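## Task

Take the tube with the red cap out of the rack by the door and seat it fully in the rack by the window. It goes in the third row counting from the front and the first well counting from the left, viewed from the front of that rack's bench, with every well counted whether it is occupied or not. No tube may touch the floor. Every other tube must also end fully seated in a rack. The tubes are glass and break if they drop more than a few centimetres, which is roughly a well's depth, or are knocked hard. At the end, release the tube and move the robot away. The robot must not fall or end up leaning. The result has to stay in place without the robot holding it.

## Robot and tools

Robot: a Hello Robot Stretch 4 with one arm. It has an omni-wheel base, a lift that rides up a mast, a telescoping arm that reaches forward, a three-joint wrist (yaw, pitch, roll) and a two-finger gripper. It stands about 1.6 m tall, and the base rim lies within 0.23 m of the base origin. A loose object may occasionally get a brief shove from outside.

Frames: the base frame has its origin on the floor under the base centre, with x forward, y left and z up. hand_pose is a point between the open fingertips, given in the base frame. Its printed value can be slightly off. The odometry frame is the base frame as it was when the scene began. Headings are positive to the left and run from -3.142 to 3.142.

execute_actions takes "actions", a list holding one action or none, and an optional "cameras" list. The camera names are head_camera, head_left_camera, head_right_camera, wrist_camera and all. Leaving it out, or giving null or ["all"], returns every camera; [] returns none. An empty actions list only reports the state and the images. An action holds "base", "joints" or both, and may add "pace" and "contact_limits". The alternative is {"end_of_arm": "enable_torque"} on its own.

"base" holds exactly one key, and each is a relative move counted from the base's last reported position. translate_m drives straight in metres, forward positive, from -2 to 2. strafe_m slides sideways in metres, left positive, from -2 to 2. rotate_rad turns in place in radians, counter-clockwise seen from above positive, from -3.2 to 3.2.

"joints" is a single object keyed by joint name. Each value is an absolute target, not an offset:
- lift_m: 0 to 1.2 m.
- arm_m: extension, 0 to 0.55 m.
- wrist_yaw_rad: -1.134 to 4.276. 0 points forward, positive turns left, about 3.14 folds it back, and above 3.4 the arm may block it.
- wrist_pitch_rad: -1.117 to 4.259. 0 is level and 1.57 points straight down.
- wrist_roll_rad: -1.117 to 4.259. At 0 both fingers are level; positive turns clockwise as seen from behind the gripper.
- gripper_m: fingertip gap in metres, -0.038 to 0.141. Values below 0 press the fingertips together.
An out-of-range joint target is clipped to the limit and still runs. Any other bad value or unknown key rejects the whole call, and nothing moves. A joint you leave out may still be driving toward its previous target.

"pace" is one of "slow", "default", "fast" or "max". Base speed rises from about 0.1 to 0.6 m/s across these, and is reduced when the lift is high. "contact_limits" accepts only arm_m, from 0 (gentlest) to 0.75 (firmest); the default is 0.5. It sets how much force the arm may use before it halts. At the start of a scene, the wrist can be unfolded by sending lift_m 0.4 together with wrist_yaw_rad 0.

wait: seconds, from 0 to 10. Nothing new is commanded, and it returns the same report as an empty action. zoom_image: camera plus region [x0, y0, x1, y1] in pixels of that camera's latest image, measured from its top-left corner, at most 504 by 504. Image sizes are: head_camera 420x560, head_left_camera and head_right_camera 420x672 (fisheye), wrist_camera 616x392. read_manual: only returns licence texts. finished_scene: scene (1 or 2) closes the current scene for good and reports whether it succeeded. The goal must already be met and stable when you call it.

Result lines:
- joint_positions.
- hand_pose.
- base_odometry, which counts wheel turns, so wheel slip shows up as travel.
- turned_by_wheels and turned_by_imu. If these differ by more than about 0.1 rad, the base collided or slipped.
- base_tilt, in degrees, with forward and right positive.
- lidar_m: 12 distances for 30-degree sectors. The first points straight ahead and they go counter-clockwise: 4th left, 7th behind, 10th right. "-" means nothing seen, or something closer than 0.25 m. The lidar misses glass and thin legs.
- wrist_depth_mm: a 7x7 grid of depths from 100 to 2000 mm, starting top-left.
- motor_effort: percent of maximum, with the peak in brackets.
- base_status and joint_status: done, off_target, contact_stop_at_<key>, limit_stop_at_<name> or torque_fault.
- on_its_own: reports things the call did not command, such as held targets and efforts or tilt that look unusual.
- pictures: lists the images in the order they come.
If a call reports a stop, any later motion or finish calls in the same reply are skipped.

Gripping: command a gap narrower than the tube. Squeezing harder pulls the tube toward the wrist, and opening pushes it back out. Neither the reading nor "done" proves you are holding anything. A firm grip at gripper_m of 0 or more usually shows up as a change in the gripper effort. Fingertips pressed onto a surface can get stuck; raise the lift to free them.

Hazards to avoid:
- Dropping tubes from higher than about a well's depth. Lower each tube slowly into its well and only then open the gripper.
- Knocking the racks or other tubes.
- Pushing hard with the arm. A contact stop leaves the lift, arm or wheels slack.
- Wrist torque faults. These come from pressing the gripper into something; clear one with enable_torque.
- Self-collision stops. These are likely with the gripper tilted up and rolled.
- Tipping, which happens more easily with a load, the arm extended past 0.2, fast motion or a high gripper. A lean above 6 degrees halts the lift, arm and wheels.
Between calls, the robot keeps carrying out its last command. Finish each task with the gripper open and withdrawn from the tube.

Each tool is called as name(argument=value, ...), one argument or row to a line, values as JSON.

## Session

execute_actions(
  actions=[],
)

Scene clock: 0.00 s.
base_odometry: x=+0.000 y=+0.000 heading=+0.000 (m, m, rad; odometry frame)
turned_by_wheels: +0.000 (rad since the last result)
turned_by_imu: +0.000 (rad since the last result)
base_tilt: forward=-0.8 right=-0.2 (deg)
lidar_m: 1.56 1.34 1.33 1.71 0.85 0.84 1.03 1.75 1.73 2.50 1.75 1.77
base_status: not commanded
joint_positions: lift_m=+0.208 arm_m=+0.000 wrist_yaw_rad=+3.096 wrist_pitch_rad=-0.006 wrist_roll_rad=+0.000 gripper_m=+0.057
joint_status: not commanded
motor_effort: lift_m=+21 arm_m=-1 wrist_yaw_rad=-1 wrist_pitch_rad=-5 wrist_roll_rad=+1 gripper_m=-1 wheel_0=+0 wheel_1=+0 wheel_2=+0 (%)
hand_pose: x=-0.1135 y=+0.1006 z=+0.3878 quat_wxyz=(+0.023, +0.003, +0.000, +1.000) (m; base frame)
wrist_depth_mm: 138 139 - 1983 1118 891 778 / - 138 1618 1281 1078 891 759 / - 134 227 1308 1042 891 778 / 113 138 285 1281 1042 878 768 / 137 - 1708 1308 1060 866 768 / 1708 1661 211 1336 200 904 778 / 1078 991 991 151 991 904 820
pictures: head_camera, head_left_camera, head_right_camera, wrist_camera
Images, in order (width x height): head_camera 420x560, head_left_camera 420x672, head_right_camera 420x672, wrist_camera 616x392.

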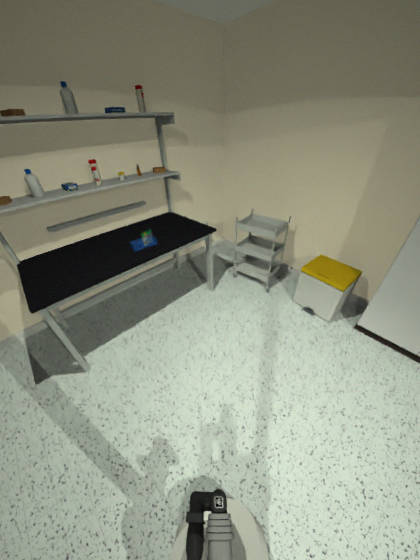

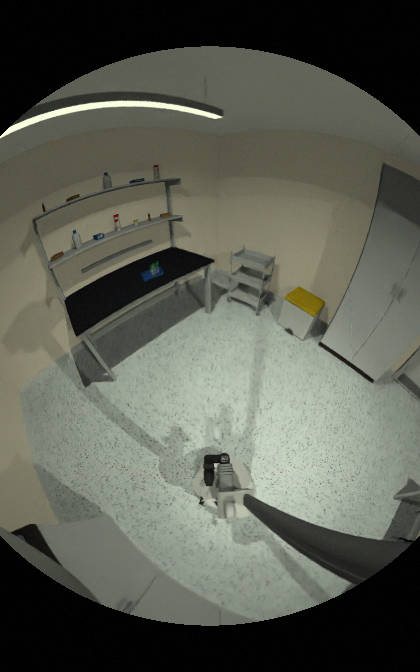

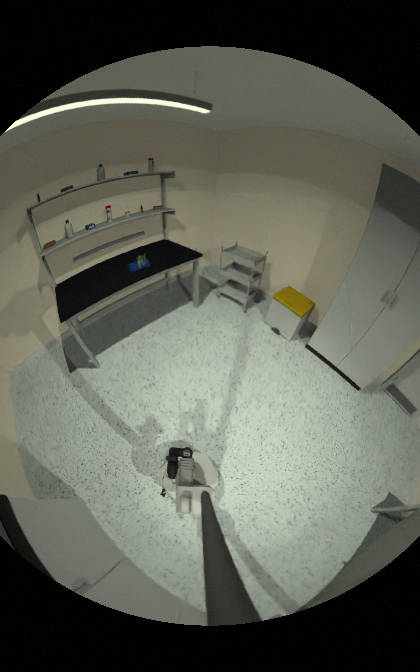

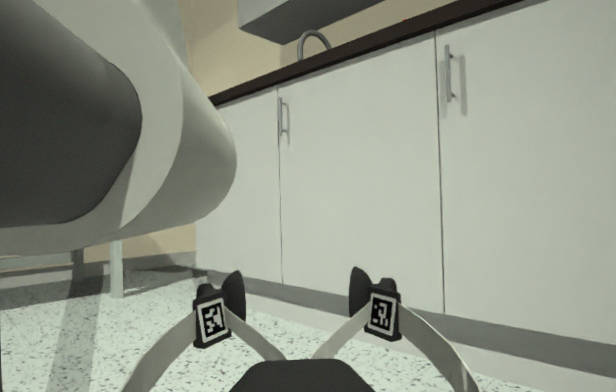

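zoom_image(
  camera="head_camera",
  region=[115, 220, 175, 265],
)

execute_actions(
  actions=[
    {"base": {"rotate_rad": -2.2}, "pace": "max"},
  ],
  cameras=["head_camera"],
)

Region (115, 220, 175, 265) of head_camera's 420x560 image, scaled by 8.400, with more detail than that image has; it fills the top 378 rows of this view, and the rest is white.

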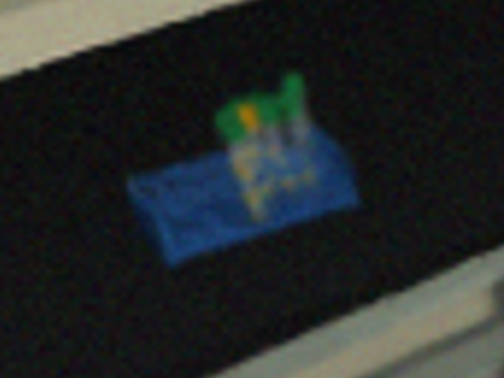

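Scene clock: 5.97 s.
base_odometry: x=+0.000 y=+0.000 heading=-2.200 (m, m, rad; odometry frame)
turned_by_wheels: -2.200 (rad since the last result)
turned_by_imu: -2.222 (rad since the last result)
base_tilt: forward=-0.9 right=-0.2 (deg)
lidar_m: 1.72 2.66 1.78 1.73 1.66 1.34 1.34 1.80 0.86 0.87 0.98 1.65
base_status: done
joint_positions: lift_m=+0.208 arm_m=+0.000 wrist_yaw_rad=+3.096 wrist_pitch_rad=-0.006 wrist_roll_rad=+0.000 gripper_m=+0.057
joint_status: not commanded
motor_effort: lift_m=+20(21) arm_m=-2(2) wrist_yaw_rad=-1(1) wrist_pitch_rad=-6(5) wrist_roll_rad=+2(1) gripper_m=-4(2) wheel_0=+2(8) wheel_1=+1(14) wheel_2=+0(12) (%)
hand_pose: x=-0.1135 y=+0.1006 z=+0.3878 quat_wxyz=(+0.023, +0.003, +0.000, +1.000) (m; base frame)
wrist_depth_mm: 138 139 - - - - - / - 139 - - - - - / - 134 227 - 1576 1983 1983 / 114 138 286 - - - - / 136 - - - - - - / 1708 1708 212 1576 200 1537 1464 / 1078 991 991 151 991 946 991
pictures: head_camera
Images, in order (width x height): head_camera 420x560.

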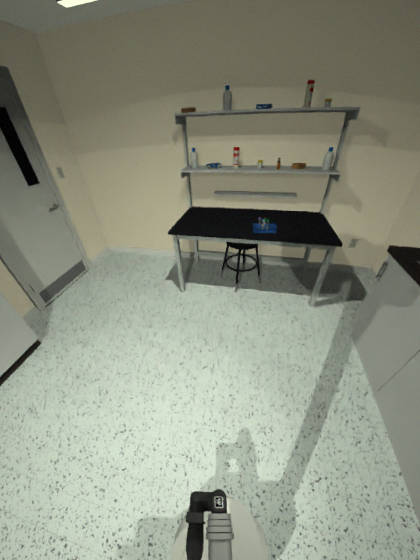

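zoom_image(
  camera="head_camera",
  region=[235, 205, 295, 250],
)

Region (235, 205, 295, 250) of head_camera's 420x560 image, scaled by 8.400, with more detail than that image has; it fills the top 378 rows of this view, and the rest is white.

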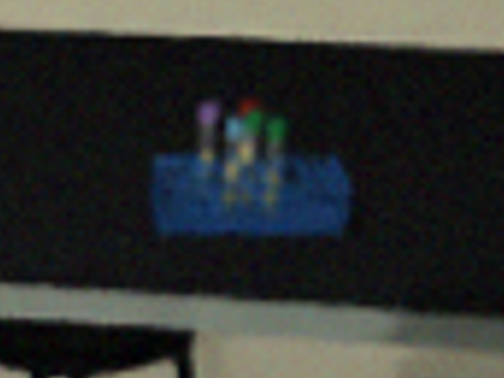

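execute_actions(
  actions=[
    {"base": {"rotate_rad": -0.24}, "pace": "max"},
  ],
  cameras=[],
)

execute_actions(
  actions=[
    {"base": {"translate_m": 1.33}, "joints": {"lift_m": 1.19, "wrist_yaw_rad": 1.6}, "pace": "max"},
  ],
  cameras=["head_camera", "head_right_camera"],
)

Scene clock: 28.03 s.
base_odometry: x=+0.000 y=+0.000 heading=-2.440 (m, m, rad; odometry frame)
turned_by_wheels: -0.240 (rad since the last result)
turned_by_imu: -0.241 (rad since the last result)
base_tilt: forward=-0.9 right=-0.3 (deg)
lidar_m: 1.73 1.81 1.87 1.75 1.80 1.44 1.34 2.17 0.91 0.83 0.88 1.19
base_status: done
joint_positions: lift_m=+0.208 arm_m=+0.000 wrist_yaw_rad=+3.096 wrist_pitch_rad=-0.006 wrist_roll_rad=+0.000 gripper_m=+0.057
joint_status: not commanded
motor_effort: lift_m=+20(20) arm_m=-2(2) wrist_yaw_rad=-1(1) wrist_pitch_rad=-6(5) wrist_roll_rad=+1(1) gripper_m=-2(4) wheel_0=+0(10) wheel_1=+0(10) wheel_2=-2(10) (%)
hand_pose: x=-0.1135 y=+0.1006 z=+0.3878 quat_wxyz=(+0.023, +0.003, +0.000, +1.000) (m; base frame)
wrist_depth_mm: 138 139 - - - - - / - 138 - - - - - / - 133 227 - - - - / 113 138 285 - - - - / 137 - - - - - - / 1708 1661 212 1576 200 1537 1499 / 1042 991 991 151 976 946 976
pictures: none
No camera images: the call's "cameras" was empty. Leave "cameras" out to get every camera's image.

Scene clock: 31.83 s.
base_odometry: x=-1.016 y=-0.859 heading=-2.440 (m, m, rad; odometry frame)
turned_by_wheels: +0.000 (rad since the last result)
turned_by_imu: -0.003 (rad since the last result)
base_tilt: forward=-0.8 right=-0.2 (deg)
lidar_m: 0.41 0.43 0.57 2.08 1.89 2.46 3.47 1.22 0.85 0.81 0.64 0.44
base_status: done
joint_positions: lift_m=+1.190 arm_m=+0.000 wrist_yaw_rad=+1.600 wrist_pitch_rad=-0.006 wrist_roll_rad=+0.000 gripper_m=+0.057
joint_status: all done
motor_effort: lift_m=+22(24) arm_m=-2(1) wrist_yaw_rad=-2(8) wrist_pitch_rad=-5(6) wrist_roll_rad=+1(1) gripper_m=-4(3) wheel_0=-1(8) wheel_1=+1(10) wheel_2=+1(16) (%)
hand_pose: x=+0.2496 y=+0.2909 z=+1.3700 quat_wxyz=(+0.697, +0.002, -0.002, +0.717) (m; base frame)
wrist_depth_mm: - - - - - - 1397 / 1808 1808 - - - - 1397 / 1808 1863 - - - - 1397 / 1808 1808 - - - - 1430 / 1863 1756 - - - - 1464 / 1756 1756 212 - 200 - 1430 / 1808 1863 - 151 - 1863 1499
pictures: head_camera, head_right_camera
Images, in order (width x height): head_camera 420x560, head_right_camera 420x672.

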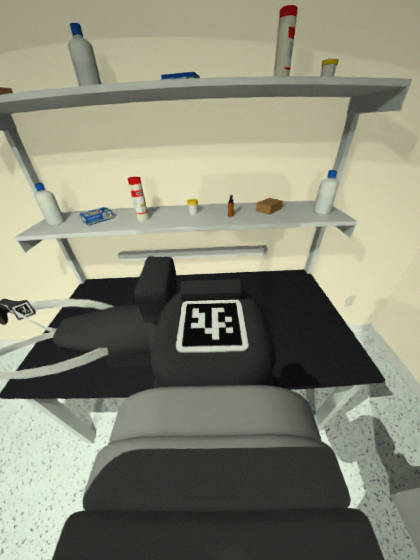

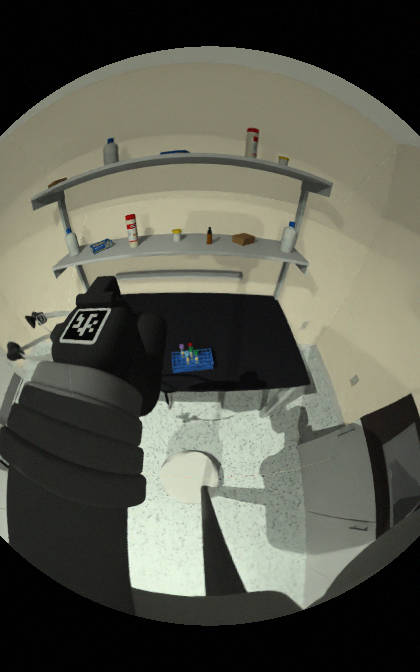

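zoom_image(
  camera="head_right_camera",
  region=[160, 330, 225, 385],
)

Region (160, 330, 225, 385) of head_right_camera's 420x672 image, scaled by 7.754, with more detail than that image has; it fills the top 426 rows of this view, and the rest is white.

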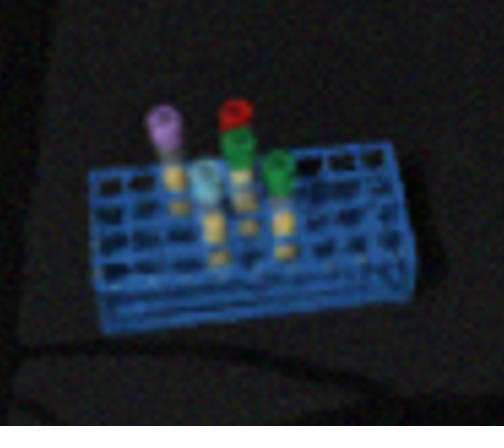

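execute_actions(
  actions=[
    {"base": {"strafe_m": 0.07}, "joints": {"lift_m": 1.15, "arm_m": 0.43, "wrist_yaw_rad": -0.19, "wrist_pitch_rad": 1.57, "gripper_m": 0.022}, "pace": "fast"},
  ],
  cameras=["head_right_camera", "wrist_camera"],
)

zoom_image(
  camera="wrist_camera",
  region=[190, 170, 430, 392],
)

Scene clock: 86.07 s.
base_odometry: x=-0.970 y=-0.912 heading=-2.440 (m, m, rad; odometry frame)
turned_by_wheels: +0.000 (rad since the last result)
turned_by_imu: +0.003 (rad since the last result)
base_tilt: forward=-0.7 right=-0.2 (deg)
lidar_m: 0.42 0.45 0.60 2.09 1.81 2.36 3.45 1.33 0.94 0.88 0.63 0.43
base_status: done
joint_positions: lift_m=+1.150 arm_m=+0.429 wrist_yaw_rad=-0.190 wrist_pitch_rad=+1.570 wrist_roll_rad=+0.000 gripper_m=+0.022
joint_status: all done
motor_effort: lift_m=+18(19) arm_m=+4(6) wrist_yaw_rad=-2(9) wrist_pitch_rad=+1(3) wrist_roll_rad=+1(1) gripper_m=-4(4) wheel_0=-1(8) wheel_1=+3(12) wheel_2=+0(0) (%)
hand_pose: x=+0.5839 y=-0.0859 z=+1.0399 quat_wxyz=(+0.704, +0.067, +0.704, -0.067) (m; base frame)
wrist_depth_mm: 496 500 500 508 508 517 521 / 496 500 500 508 512 517 517 / 496 496 500 504 512 508 517 / 492 496 500 504 508 504 517 / 492 500 496 449 512 508 517 / 488 496 214 214 508 1281 1308 / 496 496 500 158 1281 1281 1308
pictures: head_right_camera, wrist_camera
Images, in order (width x height): head_right_camera 420x672, wrist_camera 616x392.

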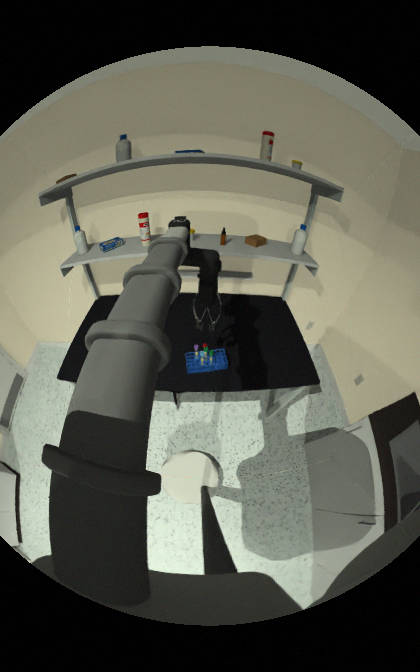

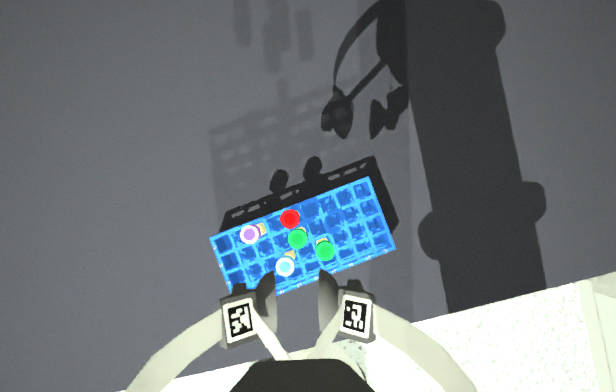

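Region (190, 170, 430, 392) of wrist_camera's 616x392 image, scaled by 2.100; it fills the top 466 rows of this view, and the rest is white.

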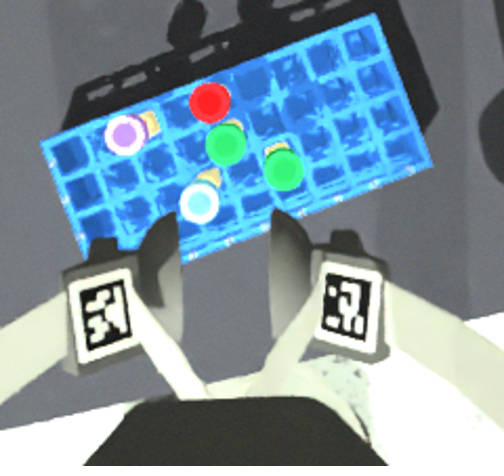

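execute_actions(
  actions=[
    {"base": {"strafe_m": -0.005}, "joints": {"lift_m": 1.04, "arm_m": 0.481, "gripper_m": 0.02}},
  ],
  cameras=["head_right_camera", "wrist_camera"],
)

zoom_image(
  camera="wrist_camera",
  region=[200, 230, 400, 392],
)

Scene clock: 99.77 s.
base_odometry: x=-0.974 y=-0.908 heading=-2.439 (m, m, rad; odometry frame)
turned_by_wheels: +0.000 (rad since the last result)
turned_by_imu: +0.002 (rad since the last result)
base_tilt: forward=-0.7 right=-0.3 (deg)
lidar_m: 0.41 0.43 0.58 2.04 1.83 2.37 3.46 1.34 0.91 0.87 0.59 0.45
base_status: done
joint_positions: lift_m=+1.040 arm_m=+0.480 wrist_yaw_rad=-0.190 wrist_pitch_rad=+1.570 wrist_roll_rad=+0.000 gripper_m=+0.020
joint_status: all done
motor_effort: lift_m=+18(20) arm_m=+4(2) wrist_yaw_rad=-1(2) wrist_pitch_rad=+0(0) wrist_roll_rad=+1(2) gripper_m=-7(5) wheel_0=+1(11) wheel_1=+2(7) wheel_2=+0(0) (%)
hand_pose: x=+0.6348 y=-0.0859 z=+0.9300 quat_wxyz=(+0.704, +0.067, +0.704, -0.067) (m; base frame)
wrist_depth_mm: 389 389 392 394 399 402 404 / 387 389 392 397 399 399 404 / 387 387 392 394 394 397 402 / 384 387 389 397 394 399 402 / 384 387 389 392 384 402 399 / 384 384 214 213 338 399 402 / 382 387 330 160 394 399 402
pictures: head_right_camera, wrist_camera
Images, in order (width x height): head_right_camera 420x672, wrist_camera 616x392.

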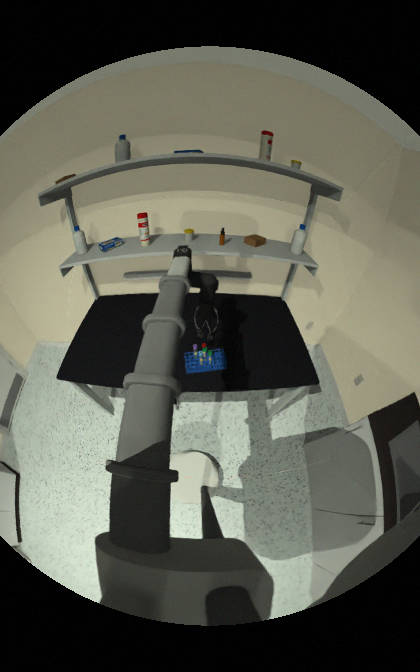

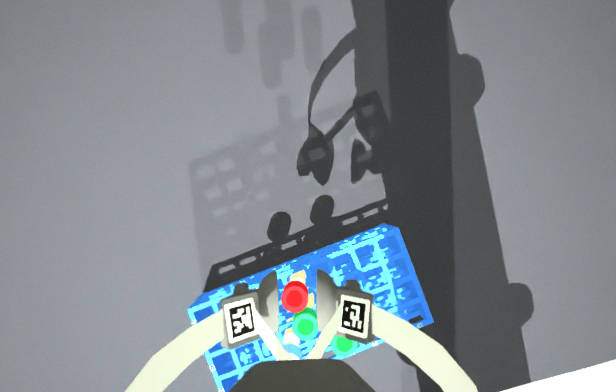

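Region (200, 230, 400, 392) of wrist_camera's 616x392 image, scaled by 2.520; it fills the top 408 rows of this view, and the rest is white.

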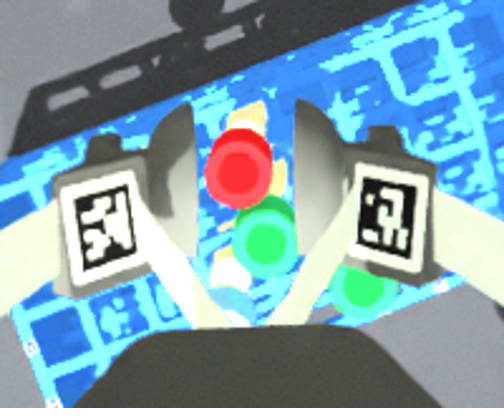

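execute_actions(
  actions=[
    {"base": {"strafe_m": 0.0025}, "joints": {"lift_m": 1.018}},
  ],
  cameras=["head_right_camera", "wrist_camera"],
)

zoom_image(
  camera="wrist_camera",
  region=[200, 230, 400, 392],
)

zoom_image(
  camera="head_right_camera",
  region=[175, 315, 240, 380],
)

Scene clock: 108.53 s.
base_odometry: x=-0.972 y=-0.910 heading=-2.439 (m, m, rad; odometry frame)
turned_by_wheels: +0.000 (rad since the last result)
turned_by_imu: +0.001 (rad since the last result)
base_tilt: forward=-0.8 right=-0.3 (deg)
lidar_m: 0.39 0.45 0.58 2.02 1.84 2.40 3.46 1.32 0.94 0.87 0.64 0.45
base_status: done
joint_positions: lift_m=+1.018 arm_m=+0.480 wrist_yaw_rad=-0.190 wrist_pitch_rad=+1.570 wrist_roll_rad=+0.000 gripper_m=+0.020
joint_status: all done
motor_effort: lift_m=+18(19) arm_m=+4(4) wrist_yaw_rad=-1(1) wrist_pitch_rad=+1(1) wrist_roll_rad=+2(2) gripper_m=-3(6) wheel_0=+1(4) wheel_1=-1(8) wheel_2=+0(0) (%)
hand_pose: x=+0.6348 y=-0.0859 z=+0.9080 quat_wxyz=(+0.704, +0.067, +0.704, -0.067) (m; base frame)
wrist_depth_mm: 364 364 368 370 377 377 379 / 362 364 370 370 373 379 379 / 362 366 368 370 375 379 379 / 364 366 364 370 373 377 377 / 364 364 368 370 343 375 377 / 362 364 215 213 315 377 379 / 362 366 310 160 343 375 377
pictures: head_right_camera, wrist_camera
Images, in order (width x height): head_right_camera 420x672, wrist_camera 616x392.

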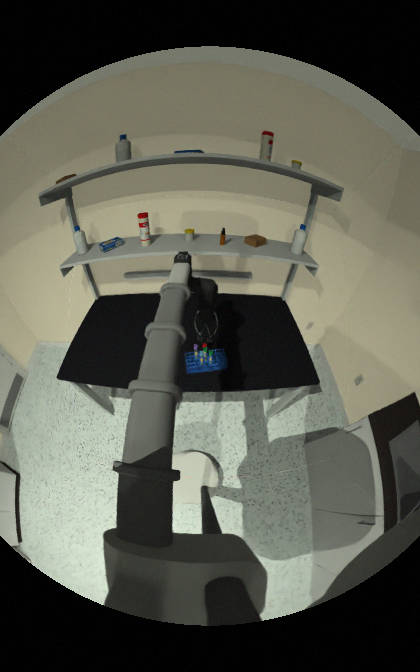

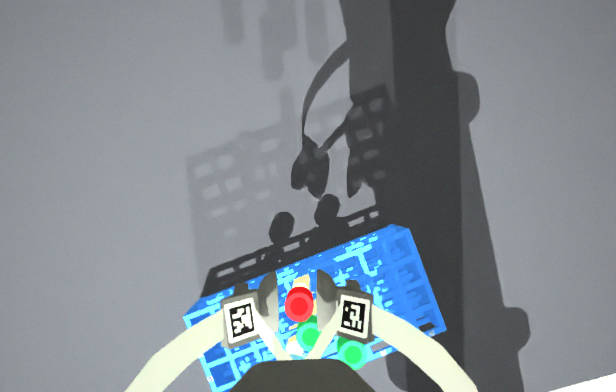

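Region (200, 230, 400, 392) of wrist_camera's 616x392 image, scaled by 2.520; it fills the top 408 rows of this view, and the rest is white.

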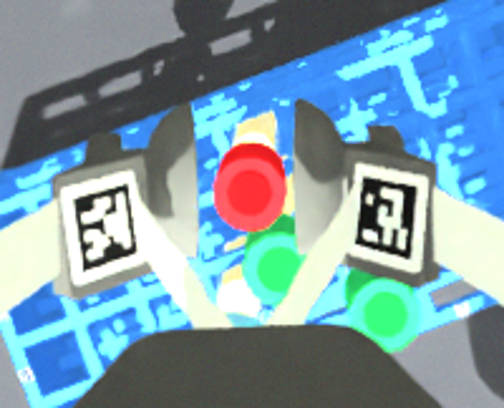

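Region (175, 315, 240, 380) of head_right_camera's 420x672 image, scaled by 7.754, with more detail than that image has.

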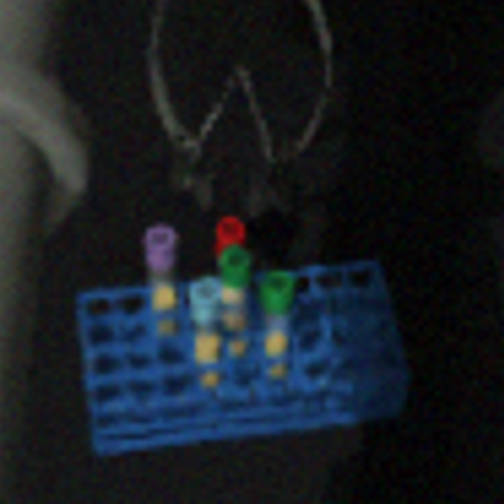

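execute_actions(
  actions=[
    {"base": {"strafe_m": -0.002}, "joints": {"arm_m": 0.483, "lift_m": 1.012}, "pace": "slow"},
  ],
  cameras=["wrist_camera"],
)

zoom_image(
  camera="wrist_camera",
  region=[200, 230, 400, 392],
)

Scene clock: 124.60 s.
base_odometry: x=-0.973 y=-0.909 heading=-2.440 (m, m, rad; odometry frame)
turned_by_wheels: +0.000 (rad since the last result)
turned_by_imu: +0.001 (rad since the last result)
base_tilt: forward=-0.8 right=-0.3 (deg)
lidar_m: 0.39 0.43 0.60 2.05 1.84 2.39 3.43 1.35 0.93 0.88 0.65 0.42
base_status: done
joint_positions: lift_m=+1.012 arm_m=+0.482 wrist_yaw_rad=-0.190 wrist_pitch_rad=+1.570 wrist_roll_rad=+0.000 gripper_m=+0.020
joint_status: all done
motor_effort: lift_m=+17(18) arm_m=+5(5) wrist_yaw_rad=-1(1) wrist_pitch_rad=+0(0) wrist_roll_rad=+1(2) gripper_m=-5(3) wheel_0=+1(5) wheel_1=-2(5) wheel_2=+0(1) (%)
hand_pose: x=+0.6368 y=-0.0859 z=+0.9020 quat_wxyz=(+0.704, +0.067, +0.704, -0.067) (m; base frame)
wrist_depth_mm: 357 362 364 366 368 370 377 / 357 362 364 368 370 370 370 / 359 359 364 366 368 370 375 / 357 359 362 364 370 370 373 / 355 357 364 364 353 370 373 / 355 355 215 213 310 370 373 / 355 359 304 160 322 370 373
pictures: wrist_camera
Images, in order (width x height): wrist_camera 616x392.

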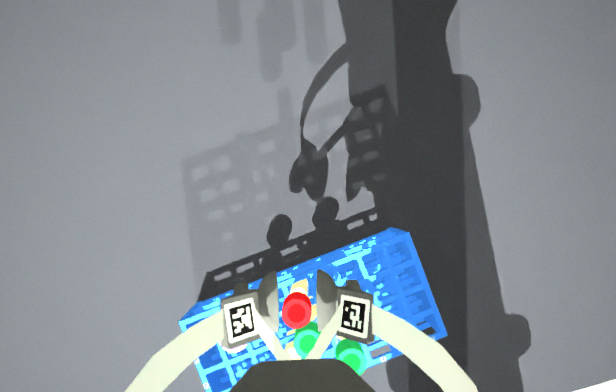

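Region (200, 230, 400, 392) of wrist_camera's 616x392 image, scaled by 2.520; it fills the top 408 rows of this view, and the rest is white.

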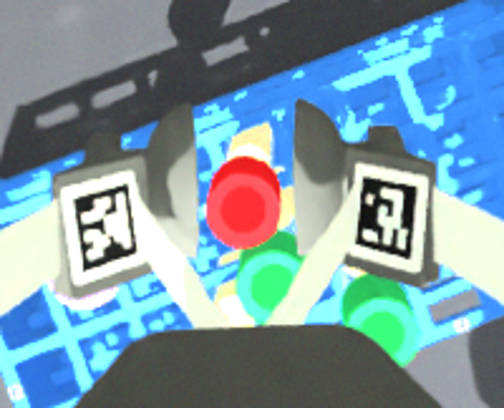

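execute_actions(
  actions=[
    {"joints": {"lift_m": 0.99}, "pace": "slow"},
  ],
  cameras=["head_right_camera", "wrist_camera"],
)

zoom_image(
  camera="wrist_camera",
  region=[200, 230, 400, 392],
)

zoom_image(
  camera="head_right_camera",
  region=[175, 315, 240, 380],
)

Scene clock: 133.73 s.
base_odometry: x=-0.973 y=-0.909 heading=-2.440 (m, m, rad; odometry frame)
turned_by_wheels: +0.000 (rad since the last result)
turned_by_imu: +0.001 (rad since the last result)
base_tilt: forward=-0.9 right=-0.2 (deg)
lidar_m: 0.42 0.42 0.61 2.04 1.80 2.39 3.48 1.33 0.93 0.86 0.64 0.46
base_status: not commanded
joint_positions: lift_m=+0.990 arm_m=+0.482 wrist_yaw_rad=-0.190 wrist_pitch_rad=+1.570 wrist_roll_rad=+0.000 gripper_m=+0.020
joint_status: all done
motor_effort: lift_m=+18(18) arm_m=+4(5) wrist_yaw_rad=-2(1) wrist_pitch_rad=+1(0) wrist_roll_rad=+2(2) gripper_m=-4(4) wheel_0=+1(1) wheel_1=-2(1) wheel_2=+0(0) (%)
hand_pose: x=+0.6368 y=-0.0859 z=+0.8800 quat_wxyz=(+0.704, +0.067, +0.704, -0.067) (m; base frame)
wrist_depth_mm: 338 338 342 342 347 349 353 / 336 338 342 345 349 347 351 / 336 340 340 343 345 347 351 / 334 338 342 342 345 347 351 / 334 336 340 342 330 347 347 / 336 338 215 213 287 347 349 / 336 338 282 160 265 347 349
pictures: head_right_camera, wrist_camera
Images, in order (width x height): head_right_camera 420x672, wrist_camera 616x392.

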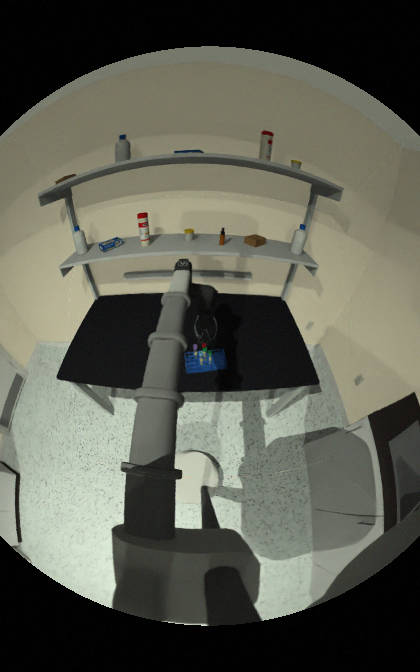

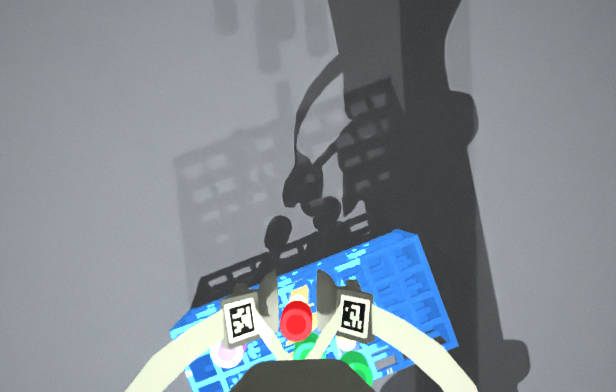

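Region (200, 230, 400, 392) of wrist_camera's 616x392 image, scaled by 2.520; it fills the top 408 rows of this view, and the rest is white.

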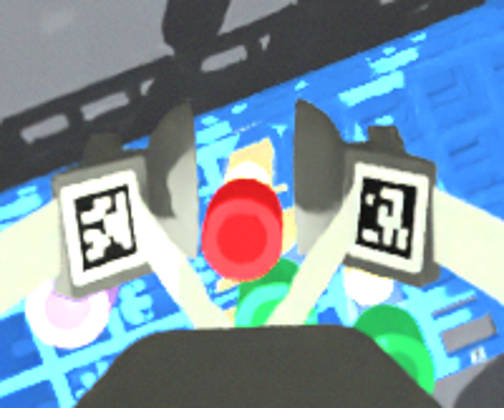

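Region (175, 315, 240, 380) of head_right_camera's 420x672 image, scaled by 7.754, with more detail than that image has.

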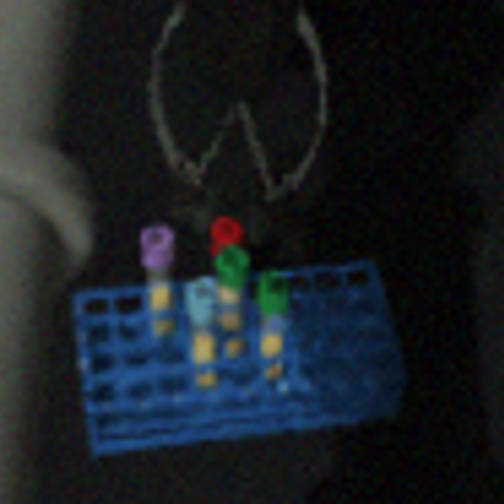

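execute_actions(
  actions=[
    {"joints": {"arm_m": 0.479}, "pace": "default"},
  ],
  cameras=[],
)

execute_actions(
  actions=[
    {"joints": {"gripper_m": -0.003}},
  ],
  cameras=["head_right_camera", "wrist_camera"],
)

zoom_image(
  camera="wrist_camera",
  region=[200, 230, 400, 392],
)

zoom_image(
  camera="head_right_camera",
  region=[175, 315, 240, 380],
)

Scene clock: 144.00 s.
base_odometry: x=-0.973 y=-0.909 heading=-2.440 (m, m, rad; odometry frame)
turned_by_wheels: +0.000 (rad since the last result)
turned_by_imu: +0.001 (rad since the last result)
base_tilt: forward=-0.7 right=-0.2 (deg)
lidar_m: 0.42 0.44 0.60 2.05 1.82 2.39 3.45 1.32 0.94 0.87 0.65 0.43
base_status: not commanded
joint_positions: lift_m=+0.990 arm_m=+0.480 wrist_yaw_rad=-0.190 wrist_pitch_rad=+1.570 wrist_roll_rad=+0.000 gripper_m=+0.020
joint_status: all done
motor_effort: lift_m=+17(18) arm_m=-4(1) wrist_yaw_rad=-1(1) wrist_pitch_rad=+1(1) wrist_roll_rad=+2(2) gripper_m=-5(1) wheel_0=+1(1) wheel_1=-2(2) wheel_2=+0(0) (%)
hand_pose: x=+0.6344 y=-0.0859 z=+0.8800 quat_wxyz=(+0.704, +0.067, +0.704, -0.067) (m; base frame)
wrist_depth_mm: 336 338 342 342 347 351 351 / 336 338 342 342 347 347 351 / 336 340 340 342 347 347 351 / 336 338 338 343 345 347 347 / 334 336 340 342 329 347 349 / 336 336 213 213 289 347 349 / 334 334 283 160 286 347 349
pictures: none
No camera images: the call's "cameras" was empty. Leave "cameras" out to get every camera's image.

Scene clock: 144.97 s.
base_odometry: x=-0.973 y=-0.909 heading=-2.440 (m, m, rad; odometry frame)
turned_by_wheels: +0.000 (rad since the last result)
turned_by_imu: +0.000 (rad since the last result)
base_tilt: forward=-0.8 right=-0.3 (deg)
lidar_m: 0.39 0.43 0.59 2.06 1.81 2.38 3.46 1.32 0.92 0.88 0.64 0.44
base_status: not commanded
joint_positions: lift_m=+0.990 arm_m=+0.480 wrist_yaw_rad=-0.190 wrist_pitch_rad=+1.570 wrist_roll_rad=+0.000 gripper_m=-0.003
joint_status: all done
motor_effort: lift_m=+18(18) arm_m=-4(4) wrist_yaw_rad=-2(2) wrist_pitch_rad=+0(1) wrist_roll_rad=+2(2) gripper_m=-10(10) wheel_0=+1(1) wheel_1=-1(2) wheel_2=+0(0) (%)
hand_pose: x=+0.6344 y=-0.0859 z=+0.8800 quat_wxyz=(+0.704, +0.067, +0.704, -0.067) (m; base frame)
wrist_depth_mm: 336 338 342 343 347 347 351 / 334 338 343 342 349 349 349 / 334 336 340 343 345 349 349 / 336 338 338 342 345 347 349 / 334 336 338 342 327 347 347 / 336 338 213 211 285 345 349 / 334 334 282 223 287 347 349
pictures: head_right_camera, wrist_camera
Images, in order (width x height): head_right_camera 420x672, wrist_camera 616x392.

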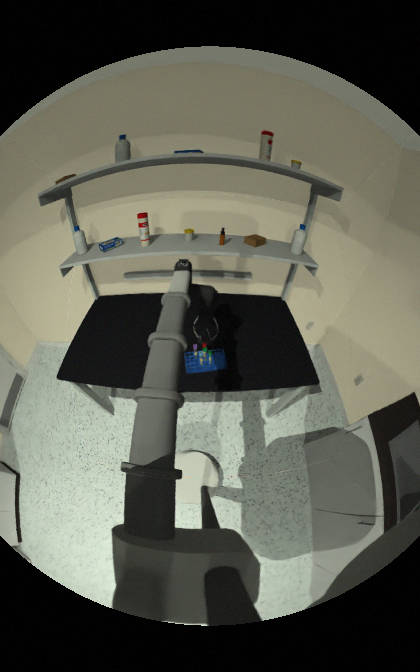

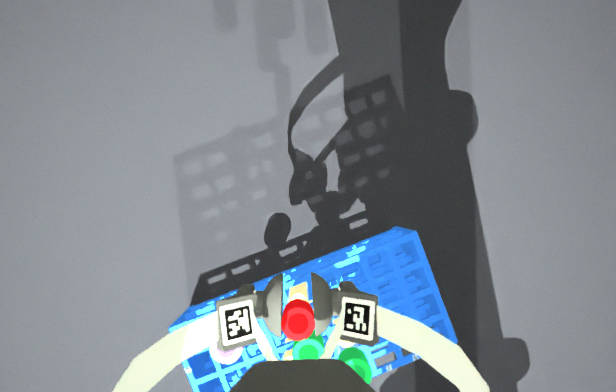

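Region (200, 230, 400, 392) of wrist_camera's 616x392 image, scaled by 2.520; it fills the top 408 rows of this view, and the rest is white.

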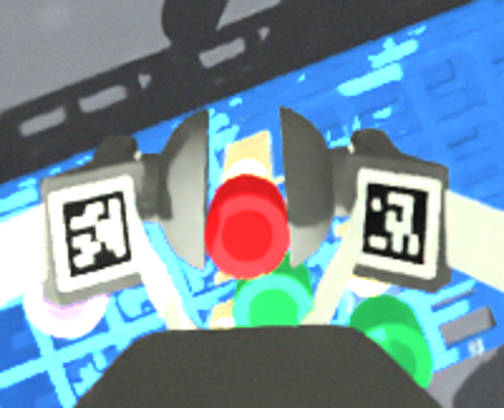

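Region (175, 315, 240, 380) of head_right_camera's 420x672 image, scaled by 7.754, with more detail than that image has.

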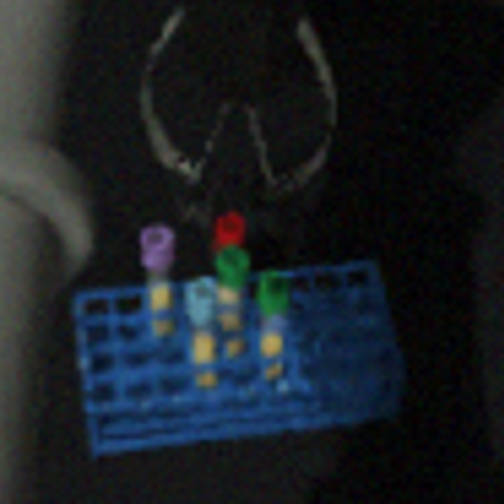

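execute_actions(
  actions=[
    {"joints": {"lift_m": 1.012}, "pace": "slow"},
  ],
  cameras=["head_right_camera", "wrist_camera"],
)

zoom_image(
  camera="wrist_camera",
  region=[200, 230, 400, 392],
)

zoom_image(
  camera="head_right_camera",
  region=[175, 315, 240, 380],
)

Scene clock: 151.67 s.
base_odometry: x=-0.973 y=-0.909 heading=-2.440 (m, m, rad; odometry frame)
turned_by_wheels: +0.000 (rad since the last result)
turned_by_imu: +0.001 (rad since the last result)
base_tilt: forward=-0.8 right=-0.3 (deg)
lidar_m: 0.39 0.43 0.60 2.08 1.82 2.38 3.48 1.33 0.93 0.87 0.64 0.44
base_status: not commanded
joint_positions: lift_m=+1.012 arm_m=+0.480 wrist_yaw_rad=-0.190 wrist_pitch_rad=+1.570 wrist_roll_rad=+0.000 gripper_m=-0.003
joint_status: all done
motor_effort: lift_m=+23(21) arm_m=-4(4) wrist_yaw_rad=-1(2) wrist_pitch_rad=+1(1) wrist_roll_rad=+2(1) gripper_m=-13(16) wheel_0=+1(1) wheel_1=-2(2) wheel_2=+0(0) (%)
hand_pose: x=+0.6344 y=-0.0859 z=+0.9015 quat_wxyz=(+0.704, +0.067, +0.704, -0.067) (m; base frame)
wrist_depth_mm: 357 362 362 368 368 373 373 / 355 362 359 364 370 366 373 / 357 357 364 364 368 370 373 / 355 357 364 366 366 368 373 / 355 357 362 362 351 370 373 / 355 357 212 211 309 368 373 / 355 355 304 244 364 368 370
pictures: head_right_camera, wrist_camera
Images, in order (width x height): head_right_camera 420x672, wrist_camera 616x392.

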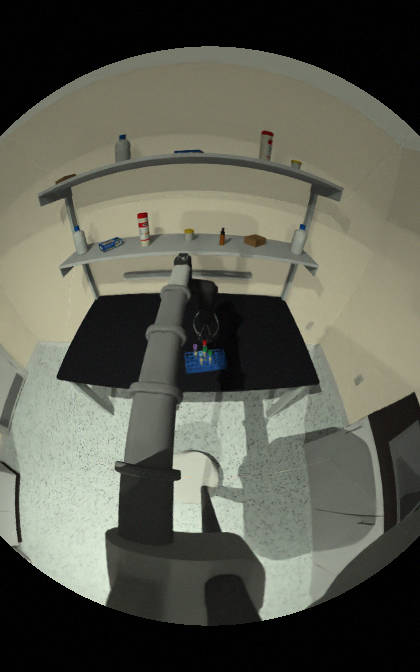

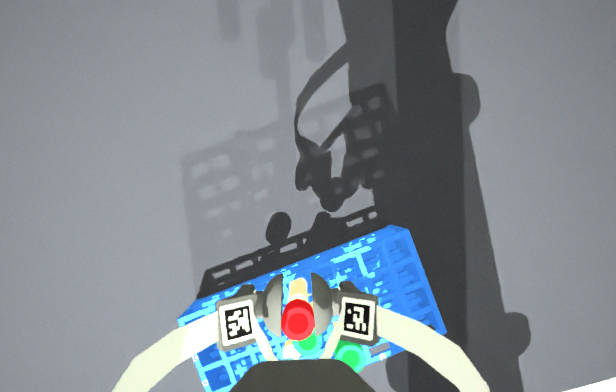

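Region (200, 230, 400, 392) of wrist_camera's 616x392 image, scaled by 2.520; it fills the top 408 rows of this view, and the rest is white.

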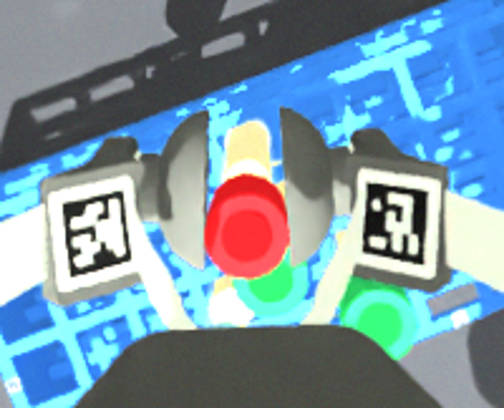

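Region (175, 315, 240, 380) of head_right_camera's 420x672 image, scaled by 7.754, with more detail than that image has.

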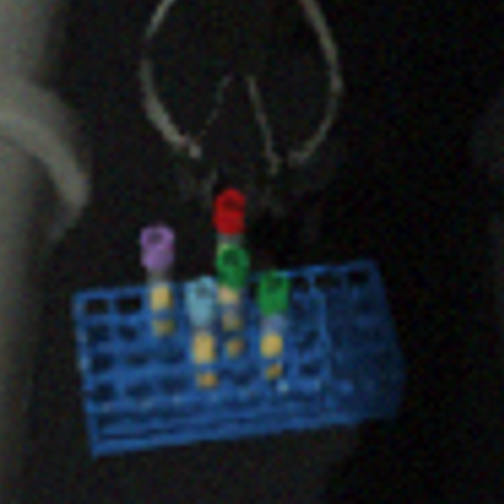

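The red tube rises with the gripper and the neighbours stay seated. Lifting it clear.

execute_actions(
  actions=[
    {"joints": {"lift_m": 1.13}},
  ],
  cameras=["head_right_camera", "wrist_camera"],
)

zoom_image(
  camera="wrist_camera",
  region=[230, 220, 370, 350],
)

Scene clock: 155.83 s.
base_odometry: x=-0.973 y=-0.909 heading=-2.440 (m, m, rad; odometry frame)
turned_by_wheels: +0.000 (rad since the last result)
turned_by_imu: +0.002 (rad since the last result)
base_tilt: forward=-0.8 right=-0.1 (deg)
lidar_m: 0.39 0.41 0.61 2.05 1.81 2.38 3.46 1.32 0.95 0.87 0.66 0.44
base_status: not commanded
joint_positions: lift_m=+1.130 arm_m=+0.480 wrist_yaw_rad=-0.190 wrist_pitch_rad=+1.570 wrist_roll_rad=+0.000 gripper_m=-0.003
joint_status: all done
motor_effort: lift_m=+23(25) arm_m=-4(4) wrist_yaw_rad=-1(2) wrist_pitch_rad=+1(1) wrist_roll_rad=+2(2) gripper_m=-13(10) wheel_0=+1(1) wheel_1=-2(2) wheel_2=+0(0) (%)
hand_pose: x=+0.6344 y=-0.0859 z=+1.0195 quat_wxyz=(+0.704, +0.067, +0.704, -0.067) (m; base frame)
wrist_depth_mm: 473 477 480 484 492 496 496 / 473 477 484 484 488 488 492 / 473 477 480 484 488 488 496 / 469 477 484 484 484 492 492 / 473 477 477 469 488 492 500 / 473 477 212 213 430 488 496 / 473 473 480 424 484 492 1281
pictures: head_right_camera, wrist_camera
Images, in order (width x height): head_right_camera 420x672, wrist_camera 616x392.

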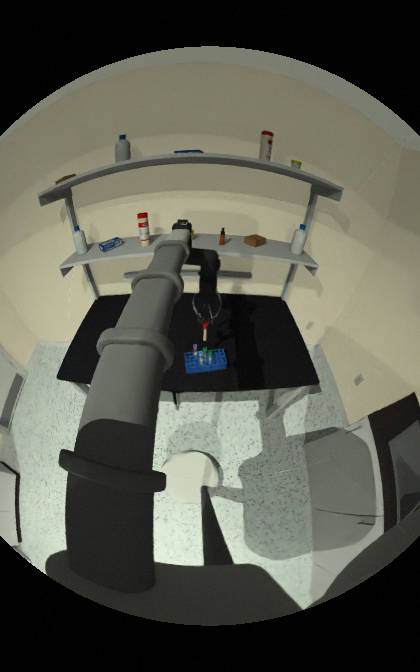

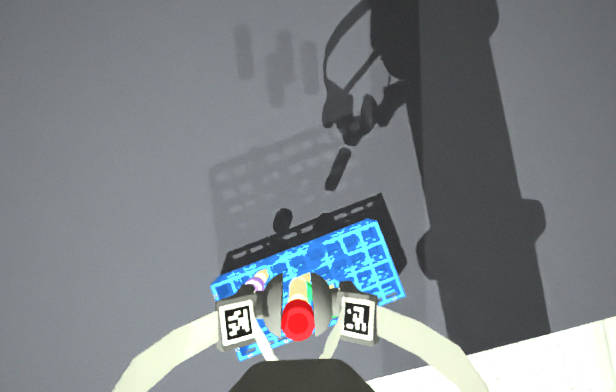

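Region (230, 220, 370, 350) of wrist_camera's 616x392 image, scaled by 3.600; it fills the top 468 rows of this view, and the rest is white.

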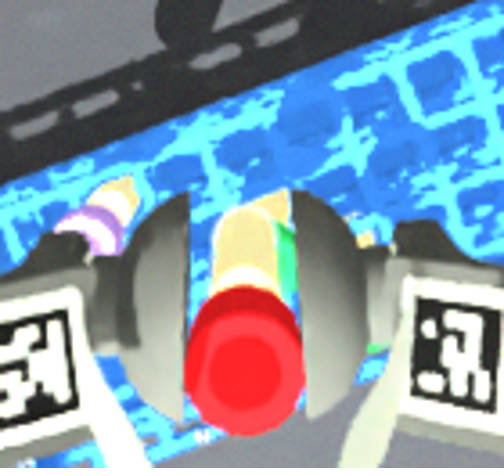

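execute_actions(
  actions=[
    {"base": {"rotate_rad": 3.0}, "joints": {"arm_m": 0.02}, "pace": "fast"},
  ],
  cameras=["head_camera", "wrist_camera"],
)

Scene clock: 183.63 s.
base_odometry: x=-0.973 y=-0.909 heading=+0.560 (m, m, rad; odometry frame)
turned_by_wheels: +2.999 (rad since the last result)
turned_by_imu: +3.034 (rad since the last result)
base_tilt: forward=-0.8 right=-0.2 (deg)
lidar_m: 2.65 1.62 0.98 0.88 0.79 0.44 0.40 0.43 0.52 2.17 1.84 2.13
base_status: done
joint_positions: lift_m=+1.130 arm_m=+0.021 wrist_yaw_rad=-0.190 wrist_pitch_rad=+1.570 wrist_roll_rad=+0.000 gripper_m=-0.003
joint_status: all done
motor_effort: lift_m=+23(23) arm_m=-4(4) wrist_yaw_rad=-1(1) wrist_pitch_rad=+0(0) wrist_roll_rad=+1(2) gripper_m=-13(12) wheel_0=-2(6) wheel_1=-5(8) wheel_2=-2(7) (%)
hand_pose: x=+0.1754 y=-0.0859 z=+1.0195 quat_wxyz=(+0.704, +0.067, +0.704, -0.067) (m; base frame)
wrist_depth_mm: 1229 1255 1255 1255 1281 1281 1308 / 1229 1229 1281 1281 1255 1308 1281 / 1229 1229 1281 1229 1281 1281 1308 / 1229 1229 1229 1255 1308 1281 1281 / 1229 1255 1060 1060 1281 1281 1281 / 1255 1229 212 212 1255 1281 1255 / 1255 1229 1229 715 1255 1281 1281
pictures: head_camera, wrist_camera
Images, in order (width x height): head_camera 420x560, wrist_camera 616x392.

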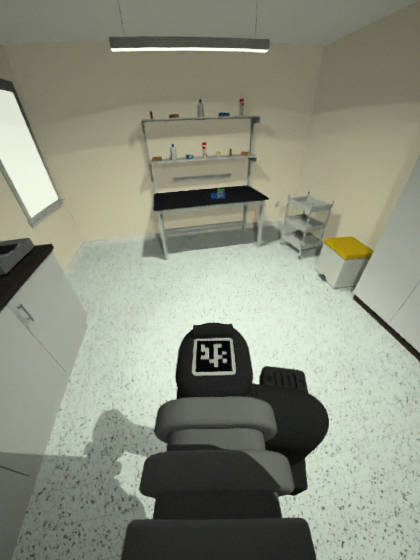

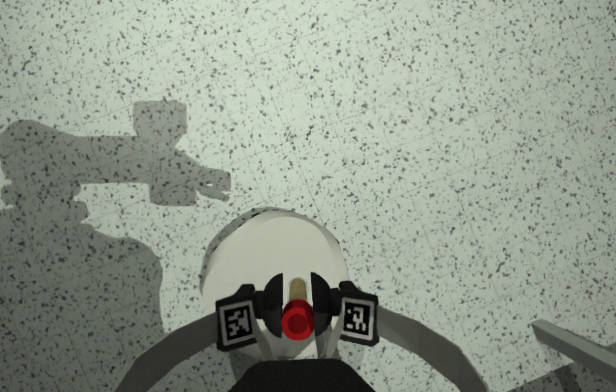

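execute_actions(
  actions=[
    {"base": {"translate_m": 0.35}, "joints": {"lift_m": 0.6}, "pace": "max"},
  ],
  cameras=["head_camera"],
)

Scene clock: 194.57 s.
base_odometry: x=-0.677 y=-0.723 heading=+0.560 (m, m, rad; odometry frame)
turned_by_wheels: +0.000 (rad since the last result)
turned_by_imu: +0.001 (rad since the last result)
base_tilt: forward=-0.8 right=-0.2 (deg)
lidar_m: 2.32 2.35 1.09 0.93 0.95 0.86 0.74 0.75 0.93 1.94 1.69 2.04
base_status: done
joint_positions: lift_m=+0.600 arm_m=+0.021 wrist_yaw_rad=-0.190 wrist_pitch_rad=+1.570 wrist_roll_rad=+0.000 gripper_m=-0.003
joint_status: all done
motor_effort: lift_m=+19(23) arm_m=-4(5) wrist_yaw_rad=-1(0) wrist_pitch_rad=+1(0) wrist_roll_rad=+1(1) gripper_m=-18(12) wheel_0=+1(7) wheel_1=+4(8) wheel_2=-1(10) (%)
hand_pose: x=+0.1754 y=-0.0859 z=+0.4898 quat_wxyz=(+0.704, +0.067, +0.704, -0.067) (m; base frame)
wrist_depth_mm: 707 715 723 715 732 732 741 / 707 707 715 723 732 732 732 / 715 707 715 723 741 732 732 / 707 707 715 723 723 723 732 / 699 707 500 508 723 732 723 / 699 707 212 213 535 723 732 / 707 492 496 500 508 723 741
pictures: head_camera
Images, in order (width x height): head_camera 420x560.

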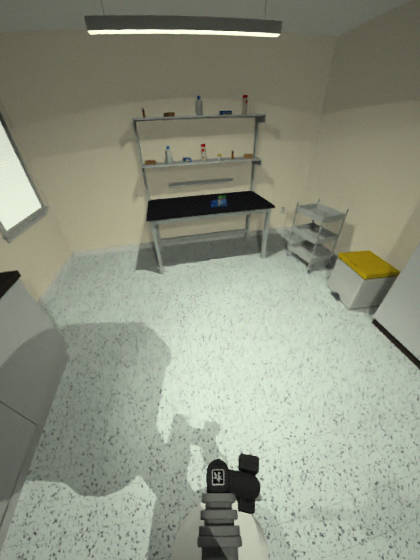

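execute_actions(
  actions=[
    {"base": {"translate_m": 1.95}, "joints": {"lift_m": 1.14, "arm_m": 0.34, "wrist_yaw_rad": 0.0}, "pace": "max"},
  ],
  cameras=["head_right_camera", "wrist_camera"],
)

Scene clock: 204.67 s.
base_odometry: x=+0.975 y=+0.314 heading=+0.560 (m, m, rad; odometry frame)
turned_by_wheels: +0.000 (rad since the last result)
turned_by_imu: -0.003 (rad since the last result)
base_tilt: forward=-1.0 right=-0.3 (deg)
lidar_m: 0.43 0.43 0.54 1.93 1.46 1.61 3.33 3.19 1.44 1.23 0.90 0.51
base_status: done
joint_positions: lift_m=+1.140 arm_m=+0.339 wrist_yaw_rad=+0.000 wrist_pitch_rad=+1.570 wrist_roll_rad=+0.000 gripper_m=-0.003
joint_status: all done
motor_effort: lift_m=+21(25) arm_m=+4(4) wrist_yaw_rad=-1(7) wrist_pitch_rad=+1(1) wrist_roll_rad=+1(1) gripper_m=-9(13) wheel_0=+1(8) wheel_1=+3(9) wheel_2=+2(13) (%)
hand_pose: x=+0.5104 y=-0.0874 z=+1.0296 quat_wxyz=(+0.707, +0.000, +0.707, +0.000) (m; base frame)
wrist_depth_mm: 480 488 492 500 500 504 508 / 488 484 480 439 496 500 504 / 484 484 492 496 500 500 508 / 484 484 492 492 500 500 1281 / 484 488 492 492 1308 1281 1308 / 484 1229 211 212 1281 1281 1308 / 1229 1229 1025 1042 1281 1308 1308
pictures: head_right_camera, wrist_camera
Images, in order (width x height): head_right_camera 420x672, wrist_camera 616x392.

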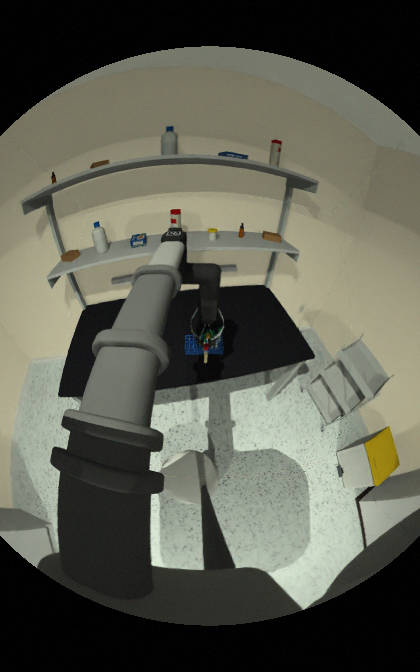

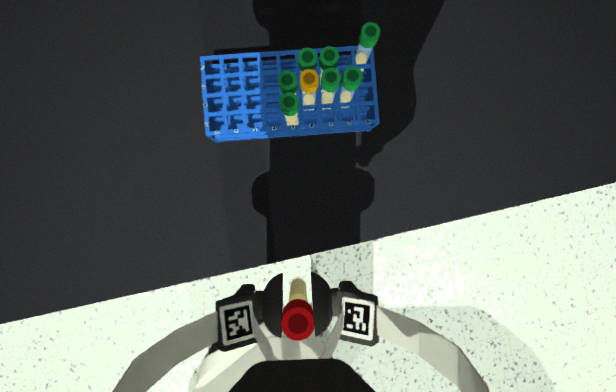

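zoom_image(
  camera="wrist_camera",
  region=[190, 15, 390, 155],
)

Region (190, 15, 390, 155) of wrist_camera's 616x392 image, scaled by 2.520; it fills the top 353 rows of this view, and the rest is white.

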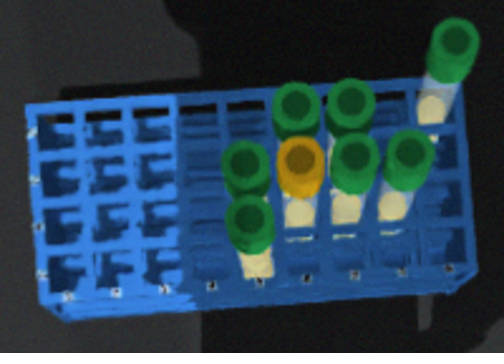

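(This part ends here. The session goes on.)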